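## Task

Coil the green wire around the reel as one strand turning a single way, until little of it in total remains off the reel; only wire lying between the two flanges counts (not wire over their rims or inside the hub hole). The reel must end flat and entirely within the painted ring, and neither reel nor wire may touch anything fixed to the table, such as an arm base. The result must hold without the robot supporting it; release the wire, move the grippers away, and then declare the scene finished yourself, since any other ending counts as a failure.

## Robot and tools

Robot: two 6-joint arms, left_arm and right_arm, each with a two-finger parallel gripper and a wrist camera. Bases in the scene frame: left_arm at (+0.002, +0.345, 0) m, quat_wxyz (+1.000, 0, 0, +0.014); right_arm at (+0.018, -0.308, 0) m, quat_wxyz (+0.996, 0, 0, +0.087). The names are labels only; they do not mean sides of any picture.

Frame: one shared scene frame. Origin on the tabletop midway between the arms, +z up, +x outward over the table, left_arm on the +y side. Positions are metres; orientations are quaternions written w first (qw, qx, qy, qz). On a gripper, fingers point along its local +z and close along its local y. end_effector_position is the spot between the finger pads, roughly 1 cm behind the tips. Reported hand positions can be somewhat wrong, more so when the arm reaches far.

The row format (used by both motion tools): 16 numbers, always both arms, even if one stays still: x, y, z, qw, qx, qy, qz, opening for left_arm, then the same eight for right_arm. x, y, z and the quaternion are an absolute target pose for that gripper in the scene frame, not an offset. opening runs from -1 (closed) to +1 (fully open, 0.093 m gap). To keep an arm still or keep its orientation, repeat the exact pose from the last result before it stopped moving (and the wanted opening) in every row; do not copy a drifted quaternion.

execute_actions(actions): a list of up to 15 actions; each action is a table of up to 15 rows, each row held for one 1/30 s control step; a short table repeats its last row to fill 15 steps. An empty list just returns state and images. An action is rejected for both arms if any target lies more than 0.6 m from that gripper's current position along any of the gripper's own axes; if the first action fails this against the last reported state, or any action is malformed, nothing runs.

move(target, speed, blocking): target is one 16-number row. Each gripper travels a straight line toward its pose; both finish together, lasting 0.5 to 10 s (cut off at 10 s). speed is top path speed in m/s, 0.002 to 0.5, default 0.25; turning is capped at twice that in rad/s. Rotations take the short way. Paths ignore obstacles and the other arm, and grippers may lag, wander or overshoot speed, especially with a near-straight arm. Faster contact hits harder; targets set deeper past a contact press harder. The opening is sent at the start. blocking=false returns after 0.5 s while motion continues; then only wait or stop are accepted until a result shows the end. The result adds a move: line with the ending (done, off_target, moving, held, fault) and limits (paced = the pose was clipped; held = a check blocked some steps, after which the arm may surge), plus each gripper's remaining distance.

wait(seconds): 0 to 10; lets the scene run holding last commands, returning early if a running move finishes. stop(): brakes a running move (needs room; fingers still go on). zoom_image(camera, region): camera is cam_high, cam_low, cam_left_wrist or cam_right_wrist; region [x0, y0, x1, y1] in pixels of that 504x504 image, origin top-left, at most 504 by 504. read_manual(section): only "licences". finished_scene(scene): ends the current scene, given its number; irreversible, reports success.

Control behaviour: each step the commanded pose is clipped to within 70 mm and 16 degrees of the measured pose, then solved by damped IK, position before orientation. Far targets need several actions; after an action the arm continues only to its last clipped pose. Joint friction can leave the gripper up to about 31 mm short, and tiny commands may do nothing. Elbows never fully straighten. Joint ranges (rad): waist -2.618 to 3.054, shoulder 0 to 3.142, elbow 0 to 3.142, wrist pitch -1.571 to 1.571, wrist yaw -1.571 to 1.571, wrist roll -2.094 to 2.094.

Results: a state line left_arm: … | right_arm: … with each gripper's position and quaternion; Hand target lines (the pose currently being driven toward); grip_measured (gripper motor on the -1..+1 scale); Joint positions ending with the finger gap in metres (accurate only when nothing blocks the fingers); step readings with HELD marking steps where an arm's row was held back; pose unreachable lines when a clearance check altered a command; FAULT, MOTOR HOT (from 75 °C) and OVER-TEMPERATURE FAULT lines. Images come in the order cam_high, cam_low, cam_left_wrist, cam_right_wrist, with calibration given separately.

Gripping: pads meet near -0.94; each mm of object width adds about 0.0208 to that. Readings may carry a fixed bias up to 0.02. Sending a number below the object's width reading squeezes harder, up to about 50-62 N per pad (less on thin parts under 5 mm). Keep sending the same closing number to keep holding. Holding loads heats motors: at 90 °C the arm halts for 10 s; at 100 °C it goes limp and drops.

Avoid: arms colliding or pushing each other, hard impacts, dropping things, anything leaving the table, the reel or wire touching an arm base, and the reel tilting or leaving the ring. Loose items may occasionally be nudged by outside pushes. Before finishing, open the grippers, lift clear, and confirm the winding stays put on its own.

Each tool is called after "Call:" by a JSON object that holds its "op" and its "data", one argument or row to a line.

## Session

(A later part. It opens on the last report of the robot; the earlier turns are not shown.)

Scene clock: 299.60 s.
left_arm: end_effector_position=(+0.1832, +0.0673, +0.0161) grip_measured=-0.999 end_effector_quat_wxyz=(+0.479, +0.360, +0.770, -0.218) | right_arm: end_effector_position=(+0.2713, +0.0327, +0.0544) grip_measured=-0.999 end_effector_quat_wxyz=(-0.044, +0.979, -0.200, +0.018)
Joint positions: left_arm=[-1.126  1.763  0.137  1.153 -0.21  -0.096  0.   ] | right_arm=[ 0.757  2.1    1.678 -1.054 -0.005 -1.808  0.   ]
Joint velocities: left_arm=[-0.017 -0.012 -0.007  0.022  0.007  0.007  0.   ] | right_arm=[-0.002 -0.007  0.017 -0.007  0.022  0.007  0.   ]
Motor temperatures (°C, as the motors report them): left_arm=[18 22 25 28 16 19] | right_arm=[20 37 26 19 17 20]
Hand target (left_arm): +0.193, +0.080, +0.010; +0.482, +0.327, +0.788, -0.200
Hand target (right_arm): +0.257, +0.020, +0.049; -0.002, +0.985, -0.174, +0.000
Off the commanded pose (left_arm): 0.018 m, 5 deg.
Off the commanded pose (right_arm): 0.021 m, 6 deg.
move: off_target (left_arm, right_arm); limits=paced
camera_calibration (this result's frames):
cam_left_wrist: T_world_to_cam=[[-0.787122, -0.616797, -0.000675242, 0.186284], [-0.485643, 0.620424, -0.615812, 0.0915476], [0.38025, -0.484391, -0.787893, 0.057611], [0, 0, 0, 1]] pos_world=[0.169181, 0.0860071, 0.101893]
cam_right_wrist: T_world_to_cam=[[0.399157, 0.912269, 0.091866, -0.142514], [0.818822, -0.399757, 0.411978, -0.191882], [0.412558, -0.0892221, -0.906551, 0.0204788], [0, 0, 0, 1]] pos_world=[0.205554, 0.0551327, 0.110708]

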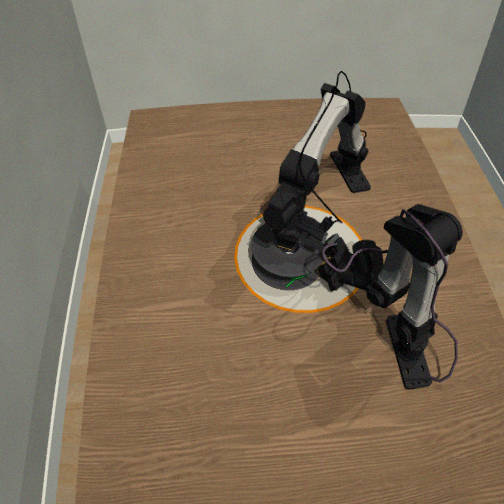

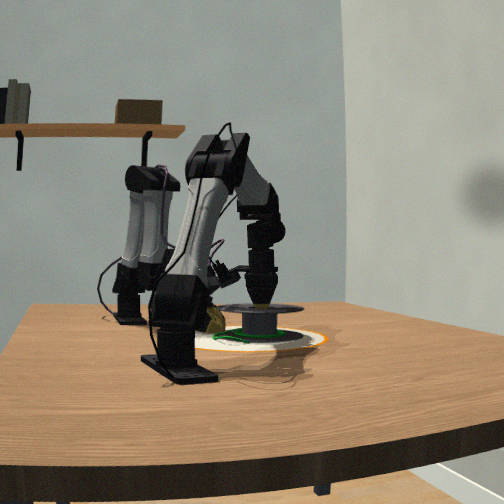

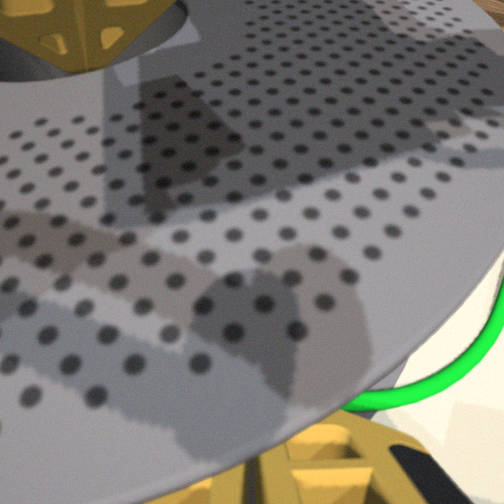

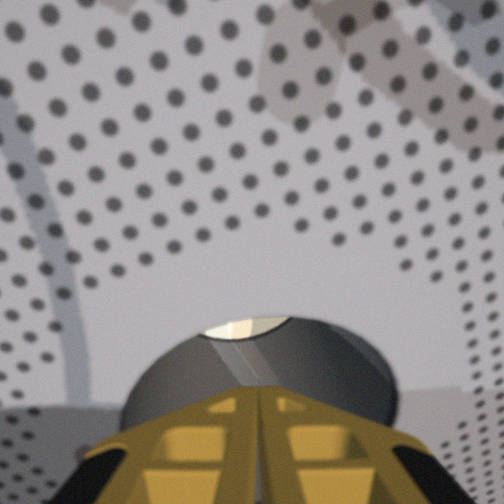

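Call:
{"op": "move", "data": {
  "target": [0.194,0.080,0.010,0.483,0.326,0.788,-0.200,-1, 0.260,0.022,0.048,0,-0.6428,0.7660,0,-1],
  "speed": 0.3
}}

Call:
{"op": "zoom_image", "data": {
  "camera": "cam_low",
  "region": [170, 280, 350, 370]
}}

Call:
{"op": "zoom_image", "data": {
  "camera": "cam_high",
  "region": [230, 200, 370, 310]
}}

Scene clock: 303.27 s.
left_arm: end_effector_position=(+0.1917, +0.0736, +0.0167) grip_measured=-0.999 end_effector_quat_wxyz=(+0.485, +0.332, +0.781, -0.210) | right_arm: end_effector_position=(+0.2663, +0.0227, +0.0556) grip_measured=-0.999 end_effector_quat_wxyz=(+0.024, -0.643, +0.765, +0.001)
Joint positions: left_arm=[-1.113  1.763  0.137  1.153 -0.246 -0.131  0.   ] | right_arm=[ 0.757  2.1    1.686 -1.109  0.009 -0.467  0.   ]
Joint velocities: left_arm=[-0.002  0.002 -0.007  0.022 -0.051  0.022  0.   ] | right_arm=[-0.007 -0.007  0.012 -0.007 -0.007 -0.007  0.   ]
Motor temperatures (°C, as the motors report them): left_arm=[18 22 25 29 16 19] | right_arm=[20 37 26 19 17 20]
Hand target (left_arm): +0.194, +0.080, +0.010; +0.483, +0.326, +0.788, -0.200
Hand target (right_arm): +0.260, +0.022, +0.049; +0.001, -0.643, +0.766, +0.000
Off the commanded pose (left_arm): 0.010 m, 2 deg.
Off the commanded pose (right_arm): 0.010 m, 3 deg.
move: off_target (right_arm)
camera_calibration (this result's frames):
cam_left_wrist: T_world_to_cam=[[-0.747627, -0.663957, 0.0146529, 0.192533], [-0.528021, 0.580889, -0.619485, 0.103193], [0.4028, -0.470881, -0.784872, 0.0526025], [0, 0, 0, 1]] pos_world=[0.177243, 0.0926598, 0.102391]
cam_right_wrist: T_world_to_cam=[[0.982765, -0.182764, 0.0277701, -0.258541], [-0.18029, -0.914386, 0.362483, 0.0881725], [-0.0408562, -0.361242, -0.931577, 0.151009], [0, 0, 0, 1]] pos_world=[0.276152, 0.0879226, 0.115895]

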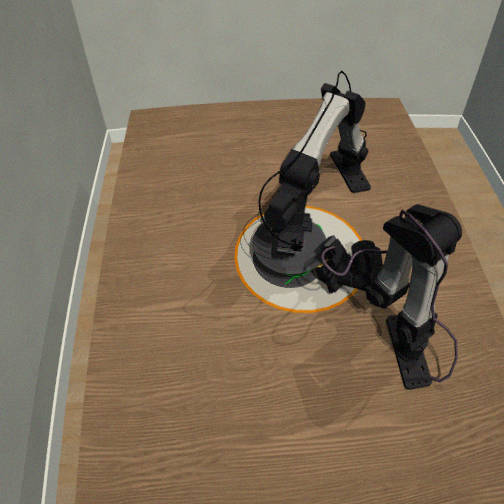

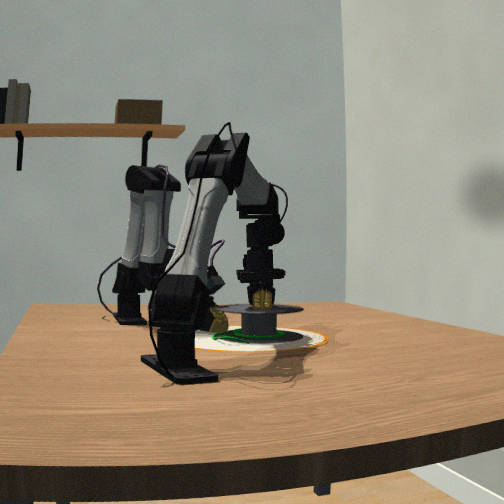

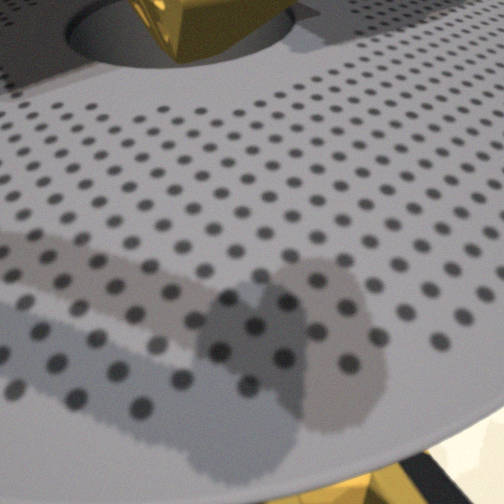

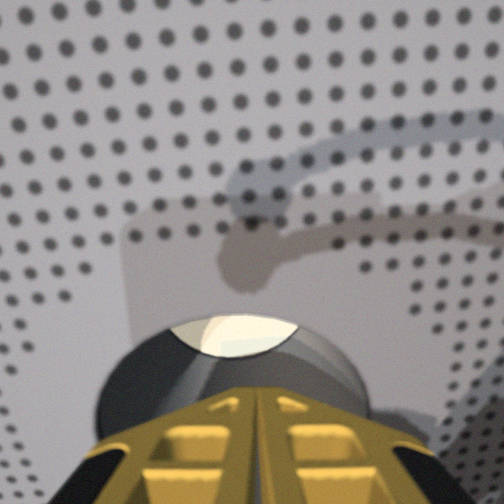

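Region (170, 280, 350, 370) of cam_low's 504x504 image, scaled by 2.800, with more detail than that image has.

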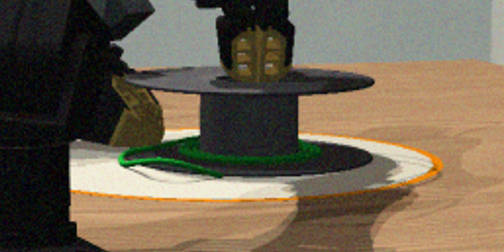

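Region (230, 200, 370, 310) of cam_high's 504x504 image, scaled by 3.600, with more detail than that image has; it fills the top 396 rows of this view, and the rest is white.

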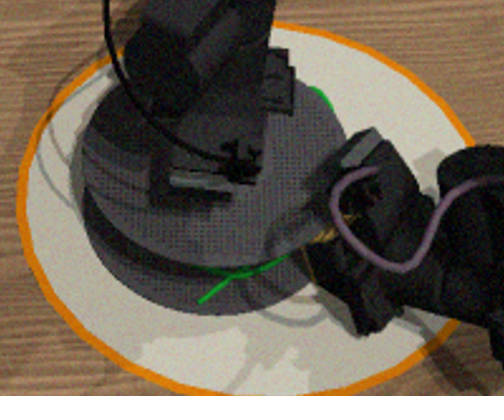

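Call:
{"op": "execute_actions", "data": {
  "actions": [
    [[0.194,0.080,0.010,0.483,0.326,0.788,-0.200,-1, 0.266,0.022,0.047,0,-0.6428,0.7660,0,-0.21]]
  ]
}}

Scene clock: 304.27 s.
left_arm: end_effector_position=(+0.1917, +0.0737, +0.0167) grip_measured=-0.999 end_effector_quat_wxyz=(+0.485, +0.332, +0.781, -0.210) | right_arm: end_effector_position=(+0.2672, +0.0269, +0.0618) grip_measured=-0.219 end_effector_quat_wxyz=(+0.024, -0.643, +0.765, +0.007)
Joint positions: left_arm=[-1.113  1.763  0.137  1.153 -0.247 -0.131  0.   ] | right_arm=[ 0.757  2.109  1.724 -1.135 -0.002 -0.466  0.035]
Joint velocities: left_arm=[ 0.007 -0.027 -0.022 -0.051 -0.037 -0.066  0.   ] | right_arm=[ 0.002 -0.002 -0.012  0.037 -0.022  0.037 -0.   ]
Motor temperatures (°C, as the motors report them): left_arm=[18 22 25 29 16 19] | right_arm=[20 37 26 19 17 20]
Hand target (left_arm): +0.194, +0.080, +0.010; +0.483, +0.326, +0.788, -0.200
Hand target (right_arm): +0.266, +0.022, +0.048; +0.000, -0.643, +0.766, +0.001
Off the commanded pose (left_arm): 0.009 m, 2 deg.
Off the commanded pose (right_arm): 0.016 m, 3 deg.
Step readings (end_effector_position):
0: left_arm (+0.1917, +0.0736, +0.0167) | right_arm (+0.2662, +0.0226, +0.0556)
1: left_arm (+0.1917, +0.0736, +0.0167) | right_arm (+0.2660, +0.0230, +0.0556)
2: left_arm (+0.1917, +0.0736, +0.0167) | right_arm (+0.2661, +0.0235, +0.0560)
4: left_arm (+0.1917, +0.0736, +0.0167) | right_arm (+0.2670, +0.0264, +0.0609)
8: left_arm (+0.1917, +0.0737, +0.0167) | right_arm (+0.2672, +0.0269, +0.0618)
15: end_effector_position above
camera_calibration (this result's frames):
cam_left_wrist: T_world_to_cam=[[-0.747404, -0.664212, 0.0144843, 0.192576], [-0.528123, 0.58076, -0.619519, 0.103228], [0.40308, -0.47068, -0.784848, 0.0525391], [0, 0, 0, 1]] pos_world=[0.177272, 0.0926894, 0.102398]
cam_right_wrist: T_world_to_cam=[[0.982881, -0.183206, 0.0195031, -0.258327], [-0.178078, -0.917518, 0.355597, 0.089866], [-0.0472529, -0.352982, -0.934436, 0.159975], [0, 0, 0, 1]] pos_world=[0.277468, 0.0915949, 0.122569]

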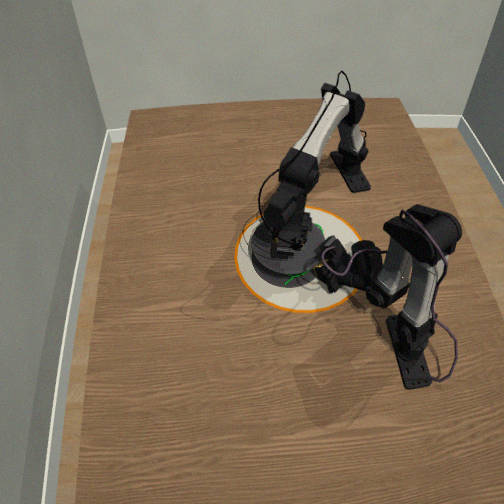

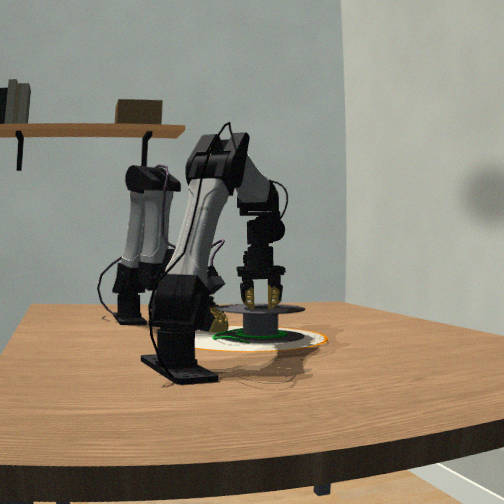

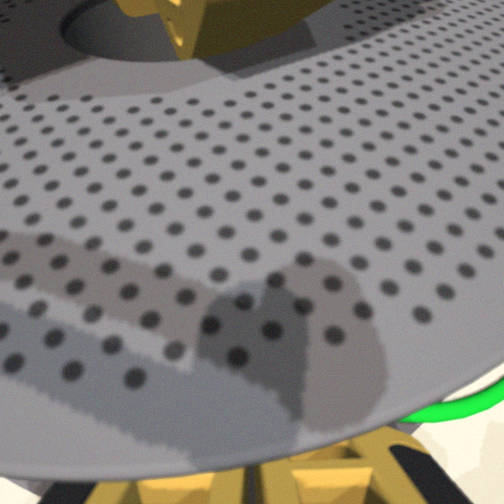

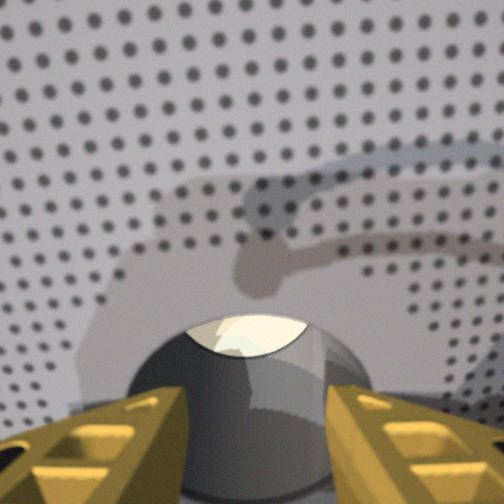

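Call:
{"op": "move", "data": {
  "target": [0.194,0.080,0.010,0.483,0.326,0.788,-0.200,-1, 0.258,0.020,0.046,0,-0.0872,0.9962,0,-0.21],
  "speed": 0.3
}}

Call:
{"op": "zoom_image", "data": {
  "camera": "cam_low",
  "region": [170, 280, 350, 370]
}}

Call:
{"op": "zoom_image", "data": {
  "camera": "cam_high",
  "region": [230, 200, 370, 310]
}}

Scene clock: 307.90 s.
left_arm: end_effector_position=(+0.1919, +0.0739, +0.0167) grip_measured=-0.999 end_effector_quat_wxyz=(+0.485, +0.331, +0.782, -0.209) | right_arm: end_effector_position=(+0.2692, +0.0280, +0.0628) grip_measured=-0.214 end_effector_quat_wxyz=(+0.022, -0.096, +0.995, +0.021)
Joint positions: left_arm=[-1.113  1.763  0.137  1.153 -0.248 -0.131  0.   ] | right_arm=[ 0.757  2.106  1.724 -1.127  0.004  0.739  0.035]
Joint velocities: left_arm=[-0.007 -0.017 -0.007  0.022 -0.037 -0.022  0.   ] | right_arm=[ 0.002 -0.012 -0.012  0.007 -0.007 -0.051  0.   ]
Motor temperatures (°C, as the motors report them): left_arm=[18 22 25 29 16 19] | right_arm=[20 38 26 19 17 20]
Hand target (left_arm): +0.194, +0.080, +0.010; +0.483, +0.326, +0.788, -0.200
Hand target (right_arm): +0.258, +0.019, +0.047; +0.000, -0.087, +0.996, -0.001
Off the commanded pose (left_arm): 0.009 m, 1 deg.
Off the commanded pose (right_arm): 0.022 m, 4 deg.
move: off_target (right_arm)
camera_calibration (this result's frames):
cam_left_wrist: T_world_to_cam=[[-0.746509, -0.665232, 0.0138101, 0.192745], [-0.528531, 0.580243, -0.619656, 0.103371], [0.404201, -0.469878, -0.784752, 0.0522854], [0, 0, 0, 1]] pos_world=[0.177387, 0.0928078, 0.102424]
cam_right_wrist: T_world_to_cam=[[0.181505, -0.982584, -0.0398132, -0.0183272], [-0.916872, -0.183726, 0.354388, 0.269281], [-0.355531, -0.0278195, -0.93425, 0.235285], [0, 0, 0, 1]] pos_world=[0.333873, 0.0380113, 0.123656]

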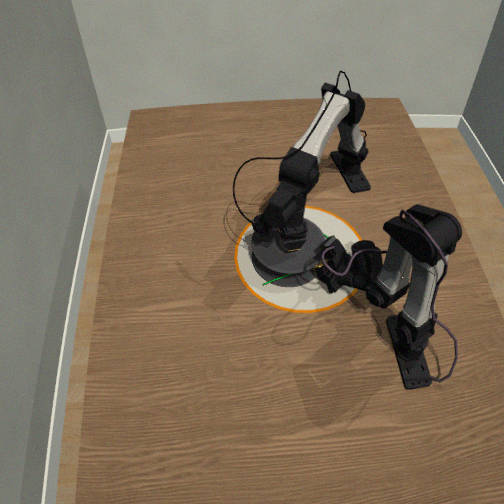

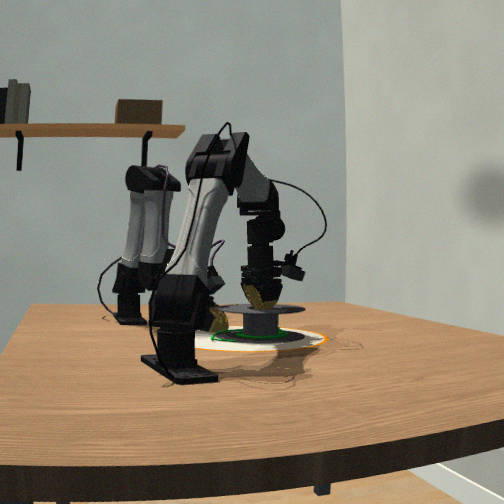

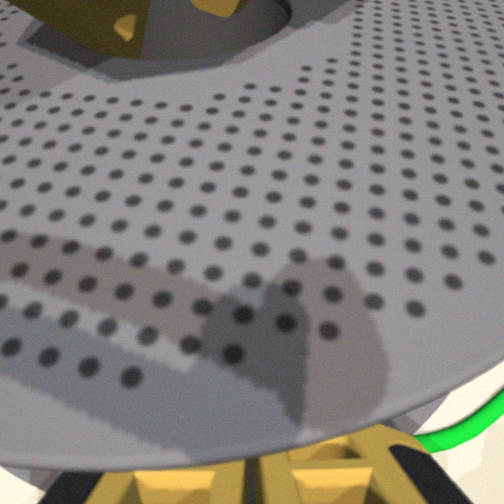

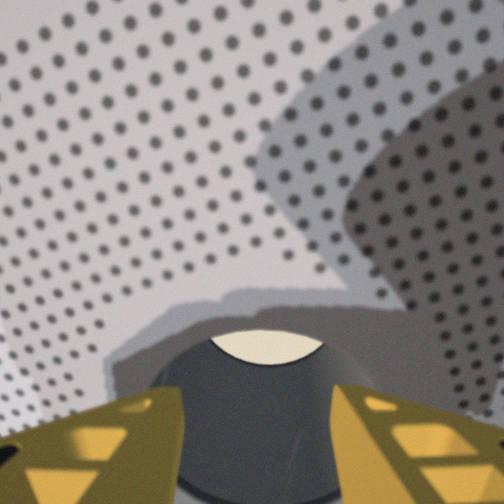

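Region (170, 280, 350, 370) of cam_low's 504x504 image, scaled by 2.800, with more detail than that image has.

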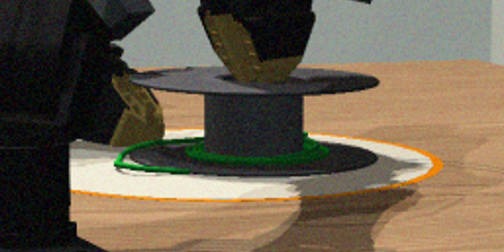

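Region (230, 200, 370, 310) of cam_high's 504x504 image, scaled by 3.600, with more detail than that image has; it fills the top 396 rows of this view, and the rest is white.

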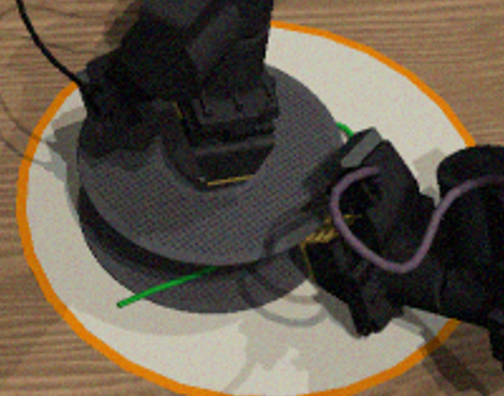

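Call:
{"op": "move", "data": {
  "target": [0.178,0.044,0.010,0.5146,0.1480,0.8396,-0.0907,-1, 0.262,0.022,0.046,0,-0.0872,0.9962,0,-0.21],
  "speed": 0.06
}}

Call:
{"op": "zoom_image", "data": {
  "camera": "cam_low",
  "region": [170, 280, 350, 370]
}}

Call:
{"op": "zoom_image", "data": {
  "camera": "cam_high",
  "region": [230, 200, 370, 310]
}}

Scene clock: 319.43 s.
left_arm: end_effector_position=(+0.1815, +0.0470, +0.0153) grip_measured=-0.999 end_effector_quat_wxyz=(+0.518, +0.140, +0.838, -0.098) | right_arm: end_effector_position=(+0.2693, +0.0281, +0.0635) grip_measured=-0.214 end_effector_quat_wxyz=(+0.023, -0.093, +0.995, +0.022)
Joint positions: left_arm=[-1.446  1.821  0.466  0.56  -0.901 -0.696  0.   ] | right_arm=[ 0.757  2.104  1.724 -1.127  0.004  0.744  0.035]
Joint velocities: left_arm=[ 0.002  0.012 -0.022 -0.037  0.007 -0.081  0.   ] | right_arm=[ 0.007 -0.002 -0.022  0.022  0.022  0.051 -0.   ]
Motor temperatures (°C, as the motors report them): left_arm=[18 22 24 29 16 19] | right_arm=[20 38 25 19 17 20]
Hand target (left_arm): +0.179, +0.045, +0.010; +0.514, +0.147, +0.840, -0.090
Hand target (right_arm): +0.262, +0.021, +0.047; +0.000, -0.087, +0.996, +0.000
Off the commanded pose (left_arm): 0.007 m, 1 deg.
Off the commanded pose (right_arm): 0.020 m, 4 deg.
move: off_target (right_arm)
camera_calibration (this result's frames):
cam_left_wrist: T_world_to_cam=[[-0.372482, -0.927619, 0.0279344, 0.111314], [-0.735702, 0.276803, -0.618161, 0.164384], [0.565685, -0.250805, -0.785555, 0.0031202], [0, 0, 0, 1]] pos_world=[0.160635, 0.0585373, 0.100957]
cam_right_wrist: T_world_to_cam=[[0.17631, -0.983454, -0.0416303, -0.0166299], [-0.918234, -0.17956, 0.352994, 0.269478], [-0.354629, -0.0240102, -0.934699, 0.235725], [0, 0, 0, 1]] pos_world=[0.33397, 0.0376927, 0.124515]

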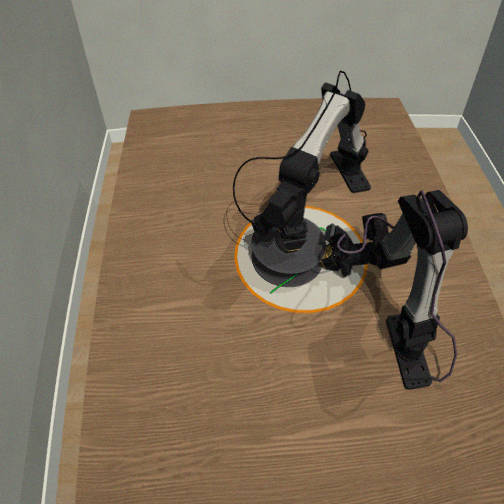

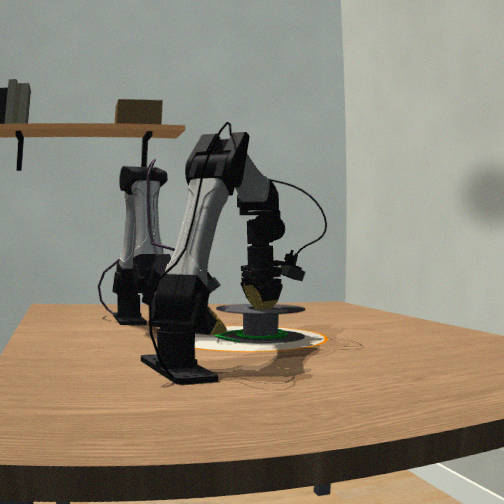

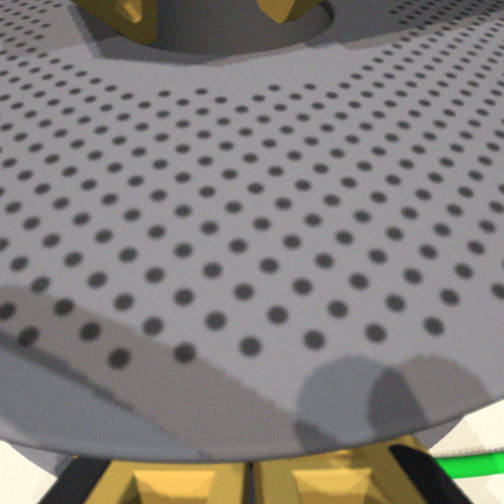

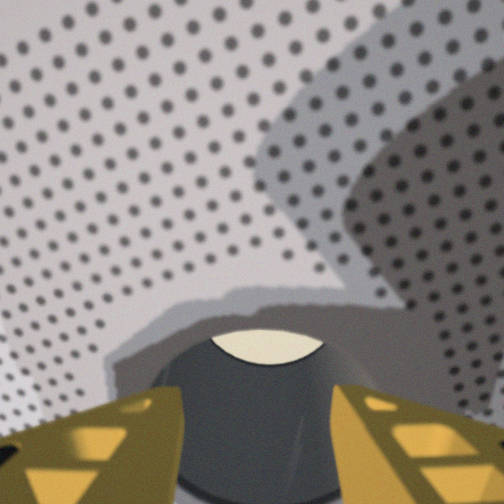

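Region (170, 280, 350, 370) of cam_low's 504x504 image, scaled by 2.800, with more detail than that image has.

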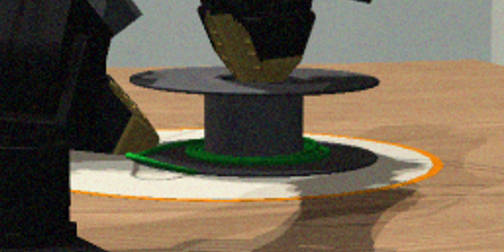

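Region (230, 200, 370, 310) of cam_high's 504x504 image, scaled by 3.600, with more detail than that image has; it fills the top 396 rows of this view, and the rest is white.

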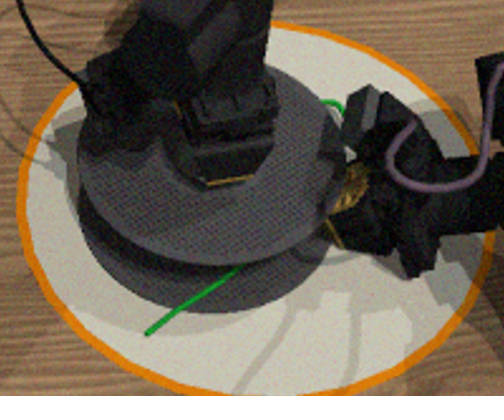

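Call:
{"op": "move", "data": {
  "target": [0.120,0.065,0.034,0.5146,0.1480,0.8396,-0.0907,-1, 0.262,0.022,0.046,0,-0.0872,0.9962,0,-0.21],
  "speed": 0.15
}}

Call:
{"op": "zoom_image", "data": {
  "camera": "cam_high",
  "region": [230, 200, 370, 310]
}}

Scene clock: 322.50 s.
left_arm: end_effector_position=(+0.1226, +0.0717, +0.0238) grip_measured=-0.999 end_effector_quat_wxyz=(+0.509, +0.155, +0.843, -0.080) | right_arm: end_effector_position=(+0.2693, +0.0281, +0.0635) grip_measured=-0.214 end_effector_quat_wxyz=(+0.023, -0.093, +0.995, +0.022)
Joint positions: left_arm=[-1.687  1.676  0.48   0.059 -1.027 -1.049  0.   ] | right_arm=[ 0.757  2.104  1.724 -1.127  0.004  0.744  0.035]
Joint velocities: left_arm=[-0.012  0.002 -0.017 -0.095 -0.007 -0.081  0.   ] | right_arm=[-0.017 -0.002 -0.002 -0.051 -0.007 -0.022  0.   ]
Motor temperatures (°C, as the motors report them): left_arm=[18 22 25 28 16 19] | right_arm=[20 38 25 19 17 20]
Hand target (left_arm): +0.121, +0.067, +0.033; +0.514, +0.148, +0.840, -0.090
Hand target (right_arm): +0.262, +0.021, +0.047; +0.000, -0.087, +0.996, +0.000
Off the commanded pose (left_arm): 0.012 m, 2 deg.
Off the commanded pose (right_arm): 0.020 m, 4 deg.
move: off_target (left_arm, right_arm)
camera_calibration (this result's frames):
cam_left_wrist: T_world_to_cam=[[-0.377911, -0.925754, -0.0127558, 0.1136], [-0.742435, 0.31125, -0.593223, 0.117208], [0.553149, -0.214715, -0.804937, 0.0487864], [0, 0, 0, 1]] pos_world=[0.102964, 0.0791596, 0.11025]
cam_right_wrist: T_world_to_cam=[[0.17631, -0.983454, -0.0416303, -0.0166299], [-0.918234, -0.17956, 0.352994, 0.269478], [-0.354629, -0.0240102, -0.934699, 0.235725], [0, 0, 0, 1]] pos_world=[0.33397, 0.0376927, 0.124515]

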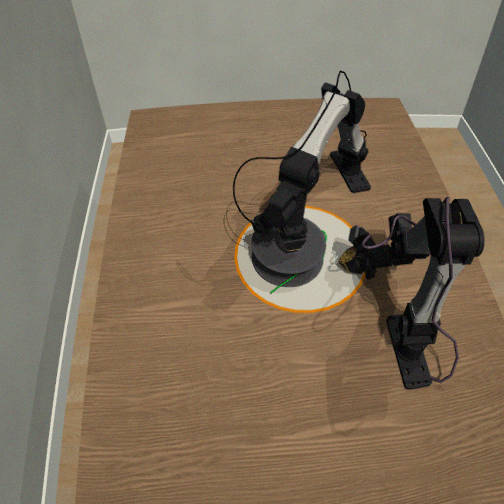

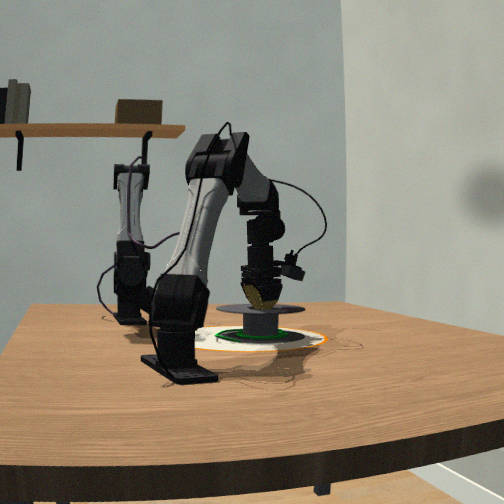

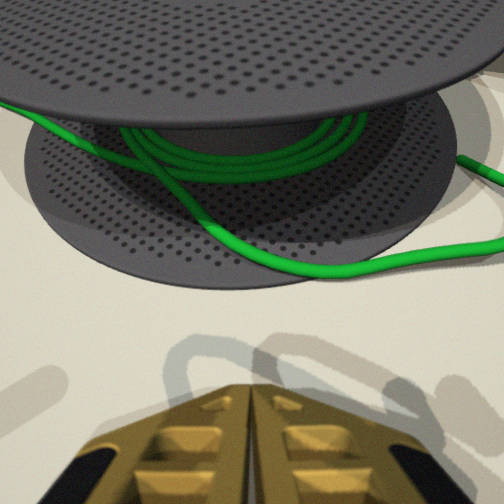

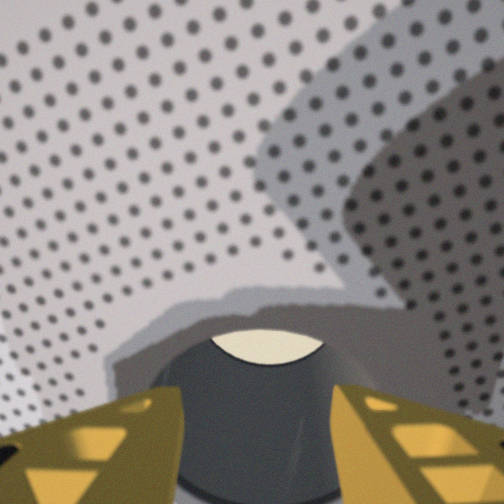

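Region (230, 200, 370, 310) of cam_high's 504x504 image, scaled by 3.600, with more detail than that image has; it fills the top 396 rows of this view, and the rest is white.

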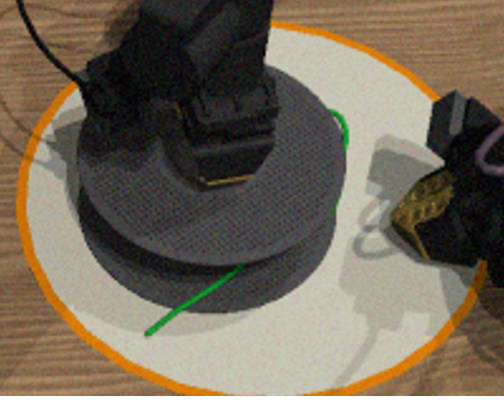

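Call:
{"op": "move", "data": {
  "target": [0.150,0.130,0.040,0.483,0.326,0.788,-0.200,-1, 0.232,0.016,0.046,0,-0.0872,0.9962,0,-0.21],
  "speed": 0.08
}}

Scene clock: 336.17 s.
left_arm: end_effector_position=(+0.1508, +0.1241, +0.0416) grip_measured=-0.999 end_effector_quat_wxyz=(+0.474, +0.324, +0.796, -0.189) | right_arm: end_effector_position=(+0.2530, +0.0256, +0.0630) grip_measured=-0.213 end_effector_quat_wxyz=(+0.035, -0.081, +0.996, +0.023)
Joint positions: left_arm=[-1.258  1.035  0.002  0.486 -0.405 -0.229  0.   ] | right_arm=[ 0.794  2.043  1.628 -1.076  0.025  0.805  0.035]
Joint velocities: left_arm=[-0.002 -0.002 -0.002 -0.037  0.007  0.037  0.   ] | right_arm=[-0.007 -0.002 -0.007 -0.007 -0.022 -0.066 -0.001]
Motor temperatures (°C, as the motors report them): left_arm=[18 23 25 27 17 19] | right_arm=[20 39 25 19 17 20]
Hand target (left_arm): +0.150, +0.128, +0.039; +0.472, +0.327, +0.797, -0.189
Hand target (right_arm): +0.233, +0.015, +0.048; +0.001, -0.087, +0.996, -0.001
Off the commanded pose (left_arm): 0.006 m, 2 deg.
Off the commanded pose (right_arm): 0.029 m, 5 deg.
joint sent to its limit (left arm) — the command would take joint 3 (elbow) past its lower limit, so that joint was sent only as far as its limit.
move: off_target (right_arm)
camera_calibration (this result's frames):
cam_left_wrist: T_world_to_cam=[[-0.721237, -0.69268, 0.00344359, 0.195121], [-0.562816, 0.583106, -0.585855, 0.0713375], [0.403802, -0.424478, -0.810409, 0.107517], [0, 0, 0, 1]] pos_world=[0.137463, 0.139198, 0.128254]
cam_right_wrist: T_world_to_cam=[[0.153033, -0.987338, -0.0417771, -0.010266], [-0.930373, -0.158198, 0.330727, 0.258197], [-0.333148, -0.011744, -0.942801, 0.224137], [0, 0, 0, 1]] pos_world=[0.316461, 0.0333424, 0.125495]

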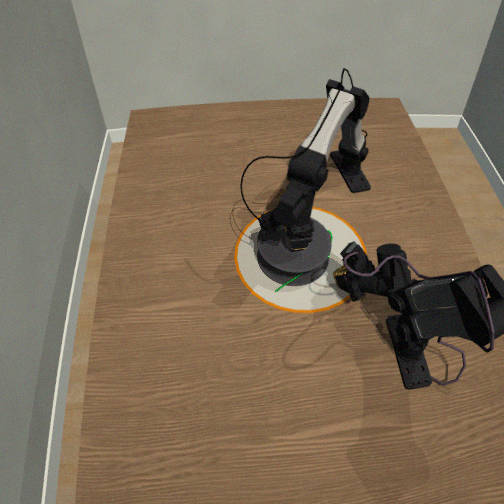

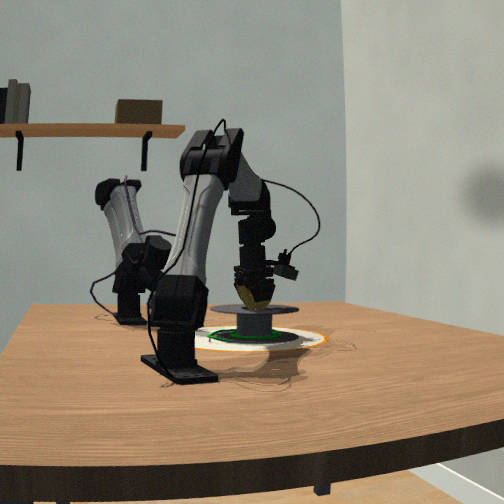

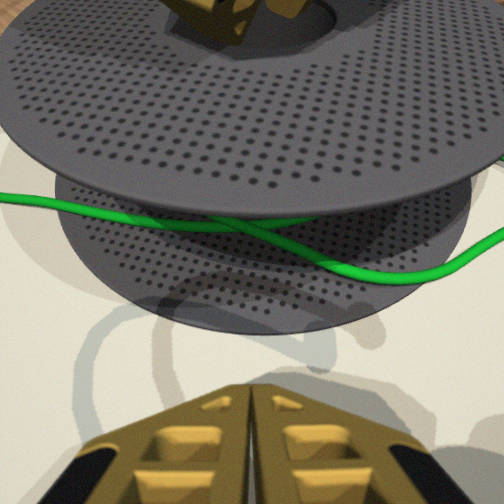

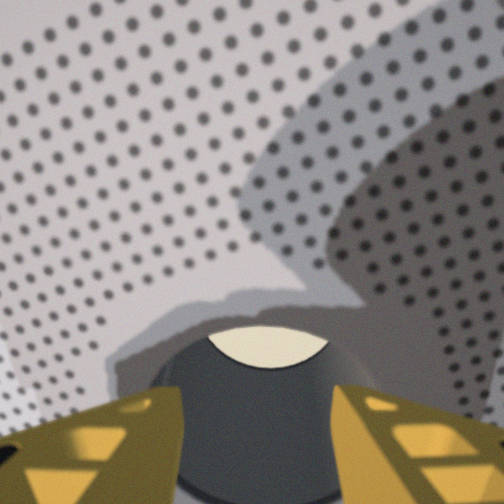

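Call:
{"op": "move", "data": {
  "target": [0.120,0.090,0.040,0.5146,0.1480,0.8396,-0.0907,-1, 0.243,0.020,0.046,0,-0.6756,0.7373,0,-0.21],
  "speed": 0.3
}}

Scene clock: 341.70 s.
left_arm: end_effector_position=(+0.1223, +0.0942, +0.0403) grip_measured=-0.999 end_effector_quat_wxyz=(+0.510, +0.144, +0.843, -0.096) | right_arm: end_effector_position=(+0.2513, +0.0271, +0.0634) grip_measured=-0.213 end_effector_quat_wxyz=(+0.041, -0.667, +0.744, +0.004)
Joint positions: left_arm=[-1.699  1.51   0.403 -0.014 -1.031 -1.075  0.   ] | right_arm=[ 0.794  2.042  1.628 -1.075  0.012 -0.495  0.035]
Joint velocities: left_arm=[ 0.002 -0.002 -0.012 -0.081  0.007 -0.11   0.   ] | right_arm=[-0.012  0.002  0.002 -0.037 -0.007  0.066  0.001]
Motor temperatures (°C, as the motors report them): left_arm=[18 23 25 27 17 19] | right_arm=[20 39 25 19 17 20]
Hand target (left_arm): +0.121, +0.091, +0.041; +0.514, +0.147, +0.840, -0.090
Hand target (right_arm): +0.243, +0.019, +0.047; +0.001, -0.675, +0.738, +0.001
Off the commanded pose (left_arm): 0.005 m, 1 deg.
Off the commanded pose (right_arm): 0.021 m, 5 deg.
move: off_target (right_arm)
camera_calibration (this result's frames):
cam_left_wrist: T_world_to_cam=[[-0.375316, -0.92657, 0.0245982, 0.132747], [-0.746185, 0.286293, -0.601036, 0.122934], [0.54986, -0.243933, -0.798843, 0.0699969], [0, 0, 0, 1]] pos_world=[0.103065, 0.104879, 0.126539]
cam_right_wrist: T_world_to_cam=[[0.991688, -0.119856, 0.0467815, -0.248375], [-0.128619, -0.932925, 0.336315, 0.0758229], [0.00333442, -0.339536, -0.940587, 0.148148], [0, 0, 0, 1]] pos_world=[0.255569, 0.0912693, 0.125465]

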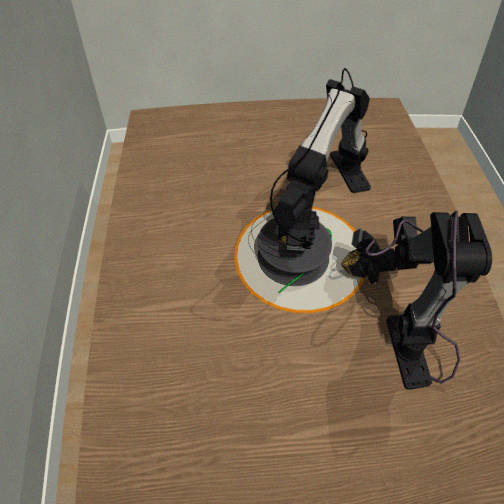

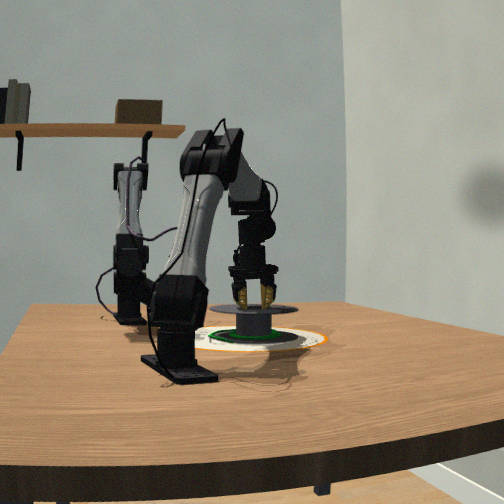

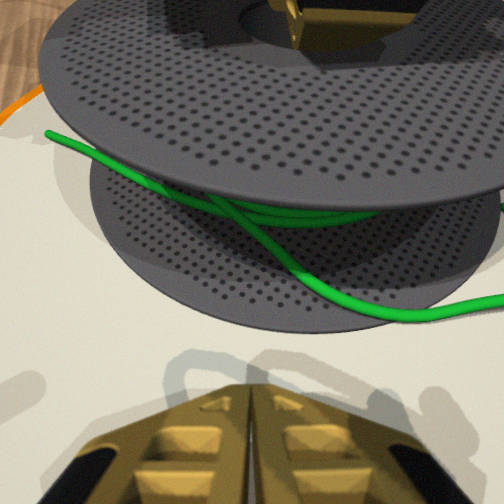

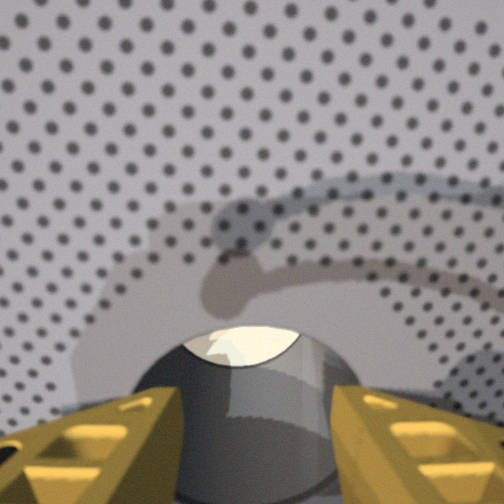

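Call:
{"op": "execute_actions", "data": {
  "actions": [
    [[0.120,0.090,0.040,0.5146,0.1480,0.8396,-0.0907,-1, 0.250,0.024,0.055,0,-0.6756,0.7373,0,-1]],
    [[0.120,0.100,0.045,0.5146,0.1480,0.8396,-0.0907,-1, 0.250,0.024,0.13,0,-0.6756,0.7373,0,-1]]
  ]
}}

Call:
{"op": "move", "data": {
  "target": [0.13,0.17,0.06,0.483,0.326,0.788,-0.200,-1, 0.12,-0.03,0.12,0,0,1,0,-1],
  "speed": 0.3
}}

Scene clock: 343.73 s.
left_arm: end_effector_position=(+0.1211, +0.0989, +0.0384) grip_measured=-0.999 end_effector_quat_wxyz=(+0.509, +0.151, +0.843, -0.085) | right_arm: end_effector_position=(+0.2532, +0.0298, +0.1360) grip_measured=-0.999 end_effector_quat_wxyz=(+0.023, -0.676, +0.737, -0.001)
Joint positions: left_arm=[-1.707  1.51   0.403 -0.052 -1.036 -1.088  0.   ] | right_arm=[ 0.794  2.089  1.99  -1.427  0.012 -0.516  0.   ]
Joint velocities: left_arm=[ 0.007  0.017 -0.007 -0.066  0.007 -0.007  0.   ] | right_arm=[-0.022  0.012 -0.022 -0.168 -0.051  0.022  0.   ]
Motor temperatures (°C, as the motors report them): left_arm=[18 23 25 27 17 19] | right_arm=[20 39 25 19 17 20]
Hand target (left_arm): +0.120, +0.100, +0.045; +0.515, +0.148, +0.840, -0.091
Hand target (right_arm): +0.251, +0.025, +0.130; -0.000, +0.675, -0.737, -0.000
Off the commanded pose (left_arm): 0.007 m, 1 deg.
Off the commanded pose (right_arm): 0.009 m, 3 deg.
Step readings (end_effector_position; steps 1 to 15: 1st action; 16 to 30: 2nd action):
0: left_arm (+0.1223, +0.0948, +0.0401) | right_arm (+0.2513, +0.0271, +0.0634)
1: left_arm (+0.1222, +0.0947, +0.0402) | right_arm (+0.2513, +0.0270, +0.0641)
2: left_arm (+0.1218, +0.0945, +0.0402) | right_arm (+0.2519, +0.0279, +0.0641)
4: left_arm (+0.1213, +0.0943, +0.0403) | right_arm (+0.2529, +0.0294, +0.0617)
8: left_arm (+0.1212, +0.0942, +0.0403) | right_arm (+0.2507, +0.0261, +0.0570)
15: left_arm (+0.1213, +0.0943, +0.0404) | right_arm (+0.2487, +0.0233, +0.0567)
16: left_arm (+0.1213, +0.0948, +0.0402) | right_arm (+0.2483, +0.0226, +0.0631)
17: left_arm (+0.1211, +0.0954, +0.0399) | right_arm (+0.2490, +0.0237, +0.0730)
19: left_arm (+0.1209, +0.0966, +0.0393) | right_arm (+0.2557, +0.0334, +0.1008)
23: left_arm (+0.1210, +0.0980, +0.0388) | right_arm (+0.2619, +0.0425, +0.1358)
30: end_effector_position above
camera_calibration (this result's frames):
cam_left_wrist: T_world_to_cam=[[-0.375993, -0.926621, -0.00182612, 0.137846], [-0.743263, 0.302768, -0.596567, 0.117432], [0.553344, -0.222947, -0.802561, 0.0679012], [0, 0, 0, 1]] pos_world=[0.10154, 0.107315, 0.124803]
cam_right_wrist: T_world_to_cam=[[0.994771, -0.0974736, 0.0305011, -0.252563], [-0.101849, -0.924425, 0.367511, 0.042958], [-0.0076267, -0.368696, -0.929519, 0.219512], [0, 0, 0, 1]] pos_world=[0.257292, 0.0960263, 0.195956]

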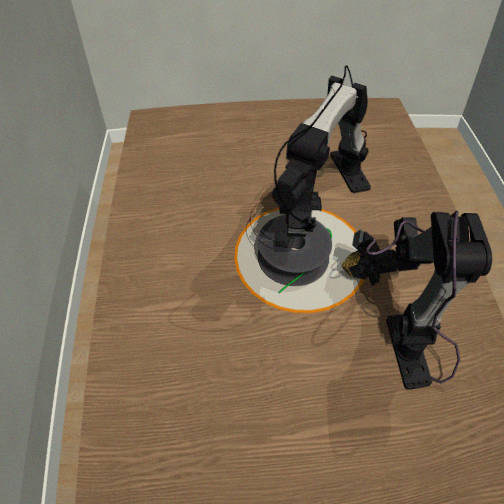

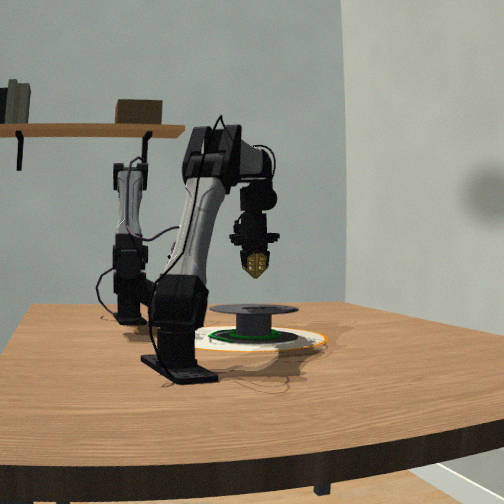

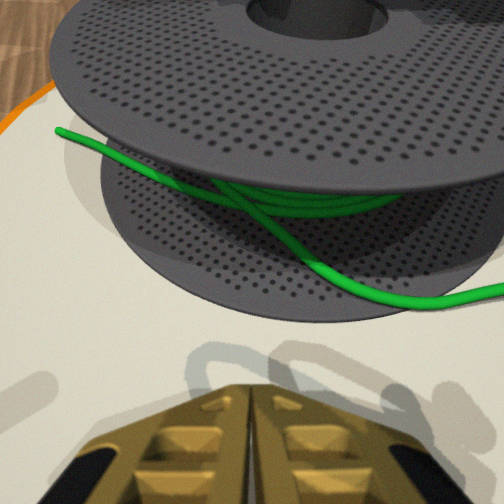

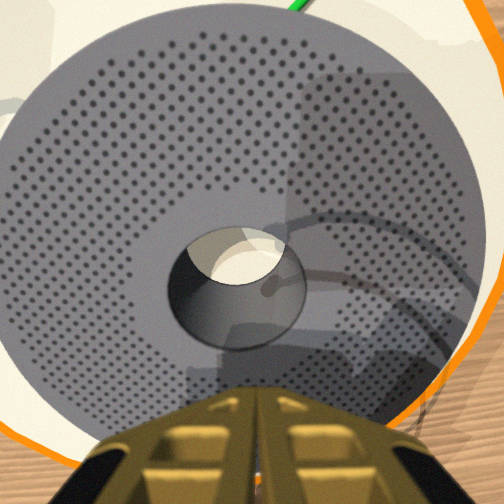

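Scene clock: 346.83 s.
left_arm: end_effector_position=(+0.1366, +0.1559, +0.0705) grip_measured=-0.999 end_effector_quat_wxyz=(+0.506, +0.276, +0.793, -0.196) | right_arm: end_effector_position=(+0.1249, -0.0304, +0.1232) grip_measured=-0.999 end_effector_quat_wxyz=(+0.003, +0.001, +1.000, -0.008)
Joint positions: left_arm=[-1.406  0.415  0.003 -0.112 -0.606 -0.353  0.   ] | right_arm=[ 1.037  1.678  1.397 -1.302  0.012  1.213  0.   ]
Joint velocities: left_arm=[-0.017 -0.007 -0.007  0.007 -0.007 -0.051  0.   ] | right_arm=[-0.012 -0.007 -0.002 -0.022  0.051  0.037  0.   ]
Motor temperatures (°C, as the motors report them): left_arm=[18 23 25 27 17 19] | right_arm=[20 39 25 19 17 20]
Hand target (left_arm): +0.136, +0.155, +0.070; +0.505, +0.278, +0.794, -0.195
Hand target (right_arm): +0.121, -0.031, +0.122; +0.003, +0.000, +1.000, -0.003
Off the commanded pose (left_arm): 0.019 m, 6 deg.
Off the commanded pose (right_arm): 0.006 m, 1 deg.
move: held (left_arm); limits=held; held on 21 of 93 steps (left_arm), including the last (left_arm)
pose unreachable (left arm): on one or more control steps of this call, first in action 0 (counted from 0), this arm could not follow its commanded pose, so it was not sent that pose on those steps. On the call's last step it was still not sent that pose. It may still have moved: this result reports where it is.
cause: the commanded pose would bring two parts of the arm too close to each other (its upper arm (the part past joint 2) and its wrist (the part past joint 5), with joints 3 (elbow) to 5 (wrist yaw) between them).
camera_calibration (this result's frames):
cam_left_wrist: T_world_to_cam=[[-0.664619, -0.746183, 0.0386414, 0.205026], [-0.586663, 0.489111, -0.645443, 0.083777], [0.462719, -0.451643, -0.76283, 0.142972], [0, 0, 0, 1]] pos_world=[0.119257, 0.176583, 0.155214]
cam_right_wrist: T_world_to_cam=[[-0.0123287, -0.999817, 0.0146416, -0.0300488], [-0.919615, 0.0170869, 0.39245, 0.106605], [-0.392628, -0.00862627, -0.919657, 0.242209], [0, 0, 0, 1]] pos_world=[0.192763, -0.0297755, 0.181353]

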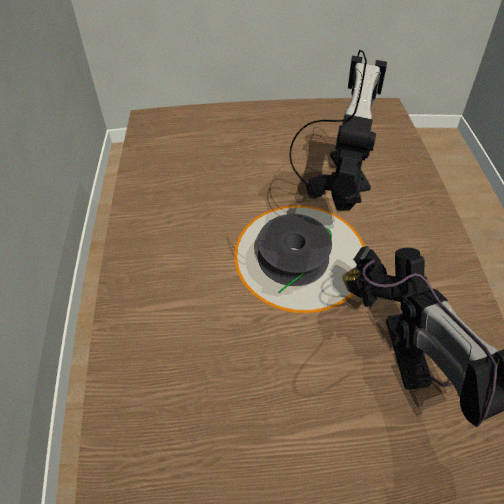

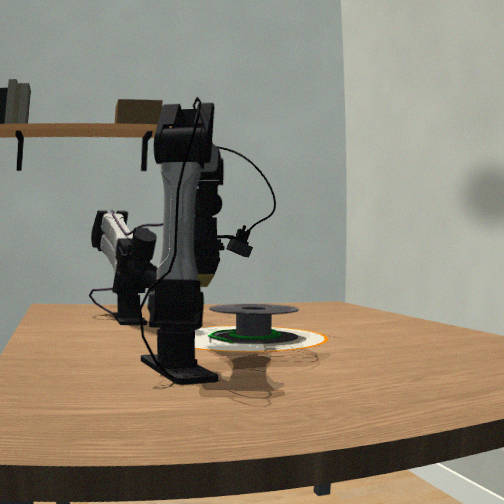

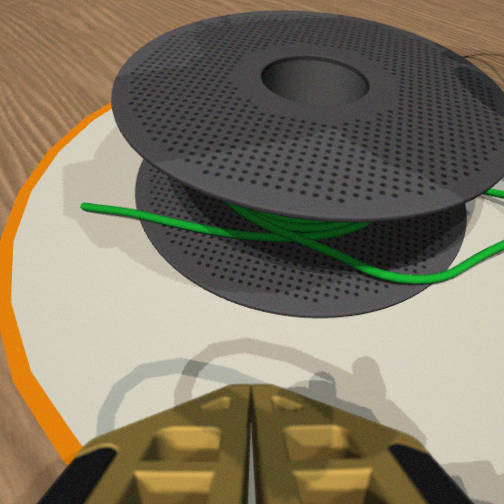

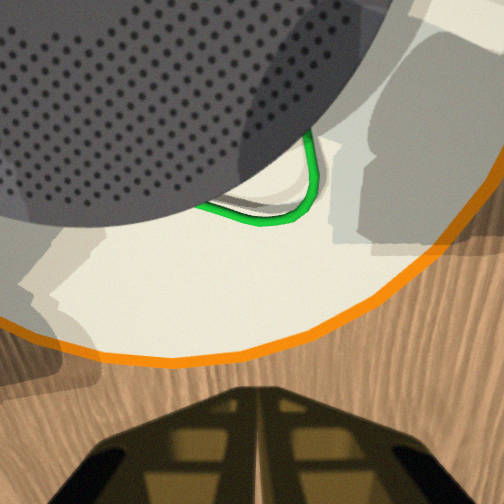

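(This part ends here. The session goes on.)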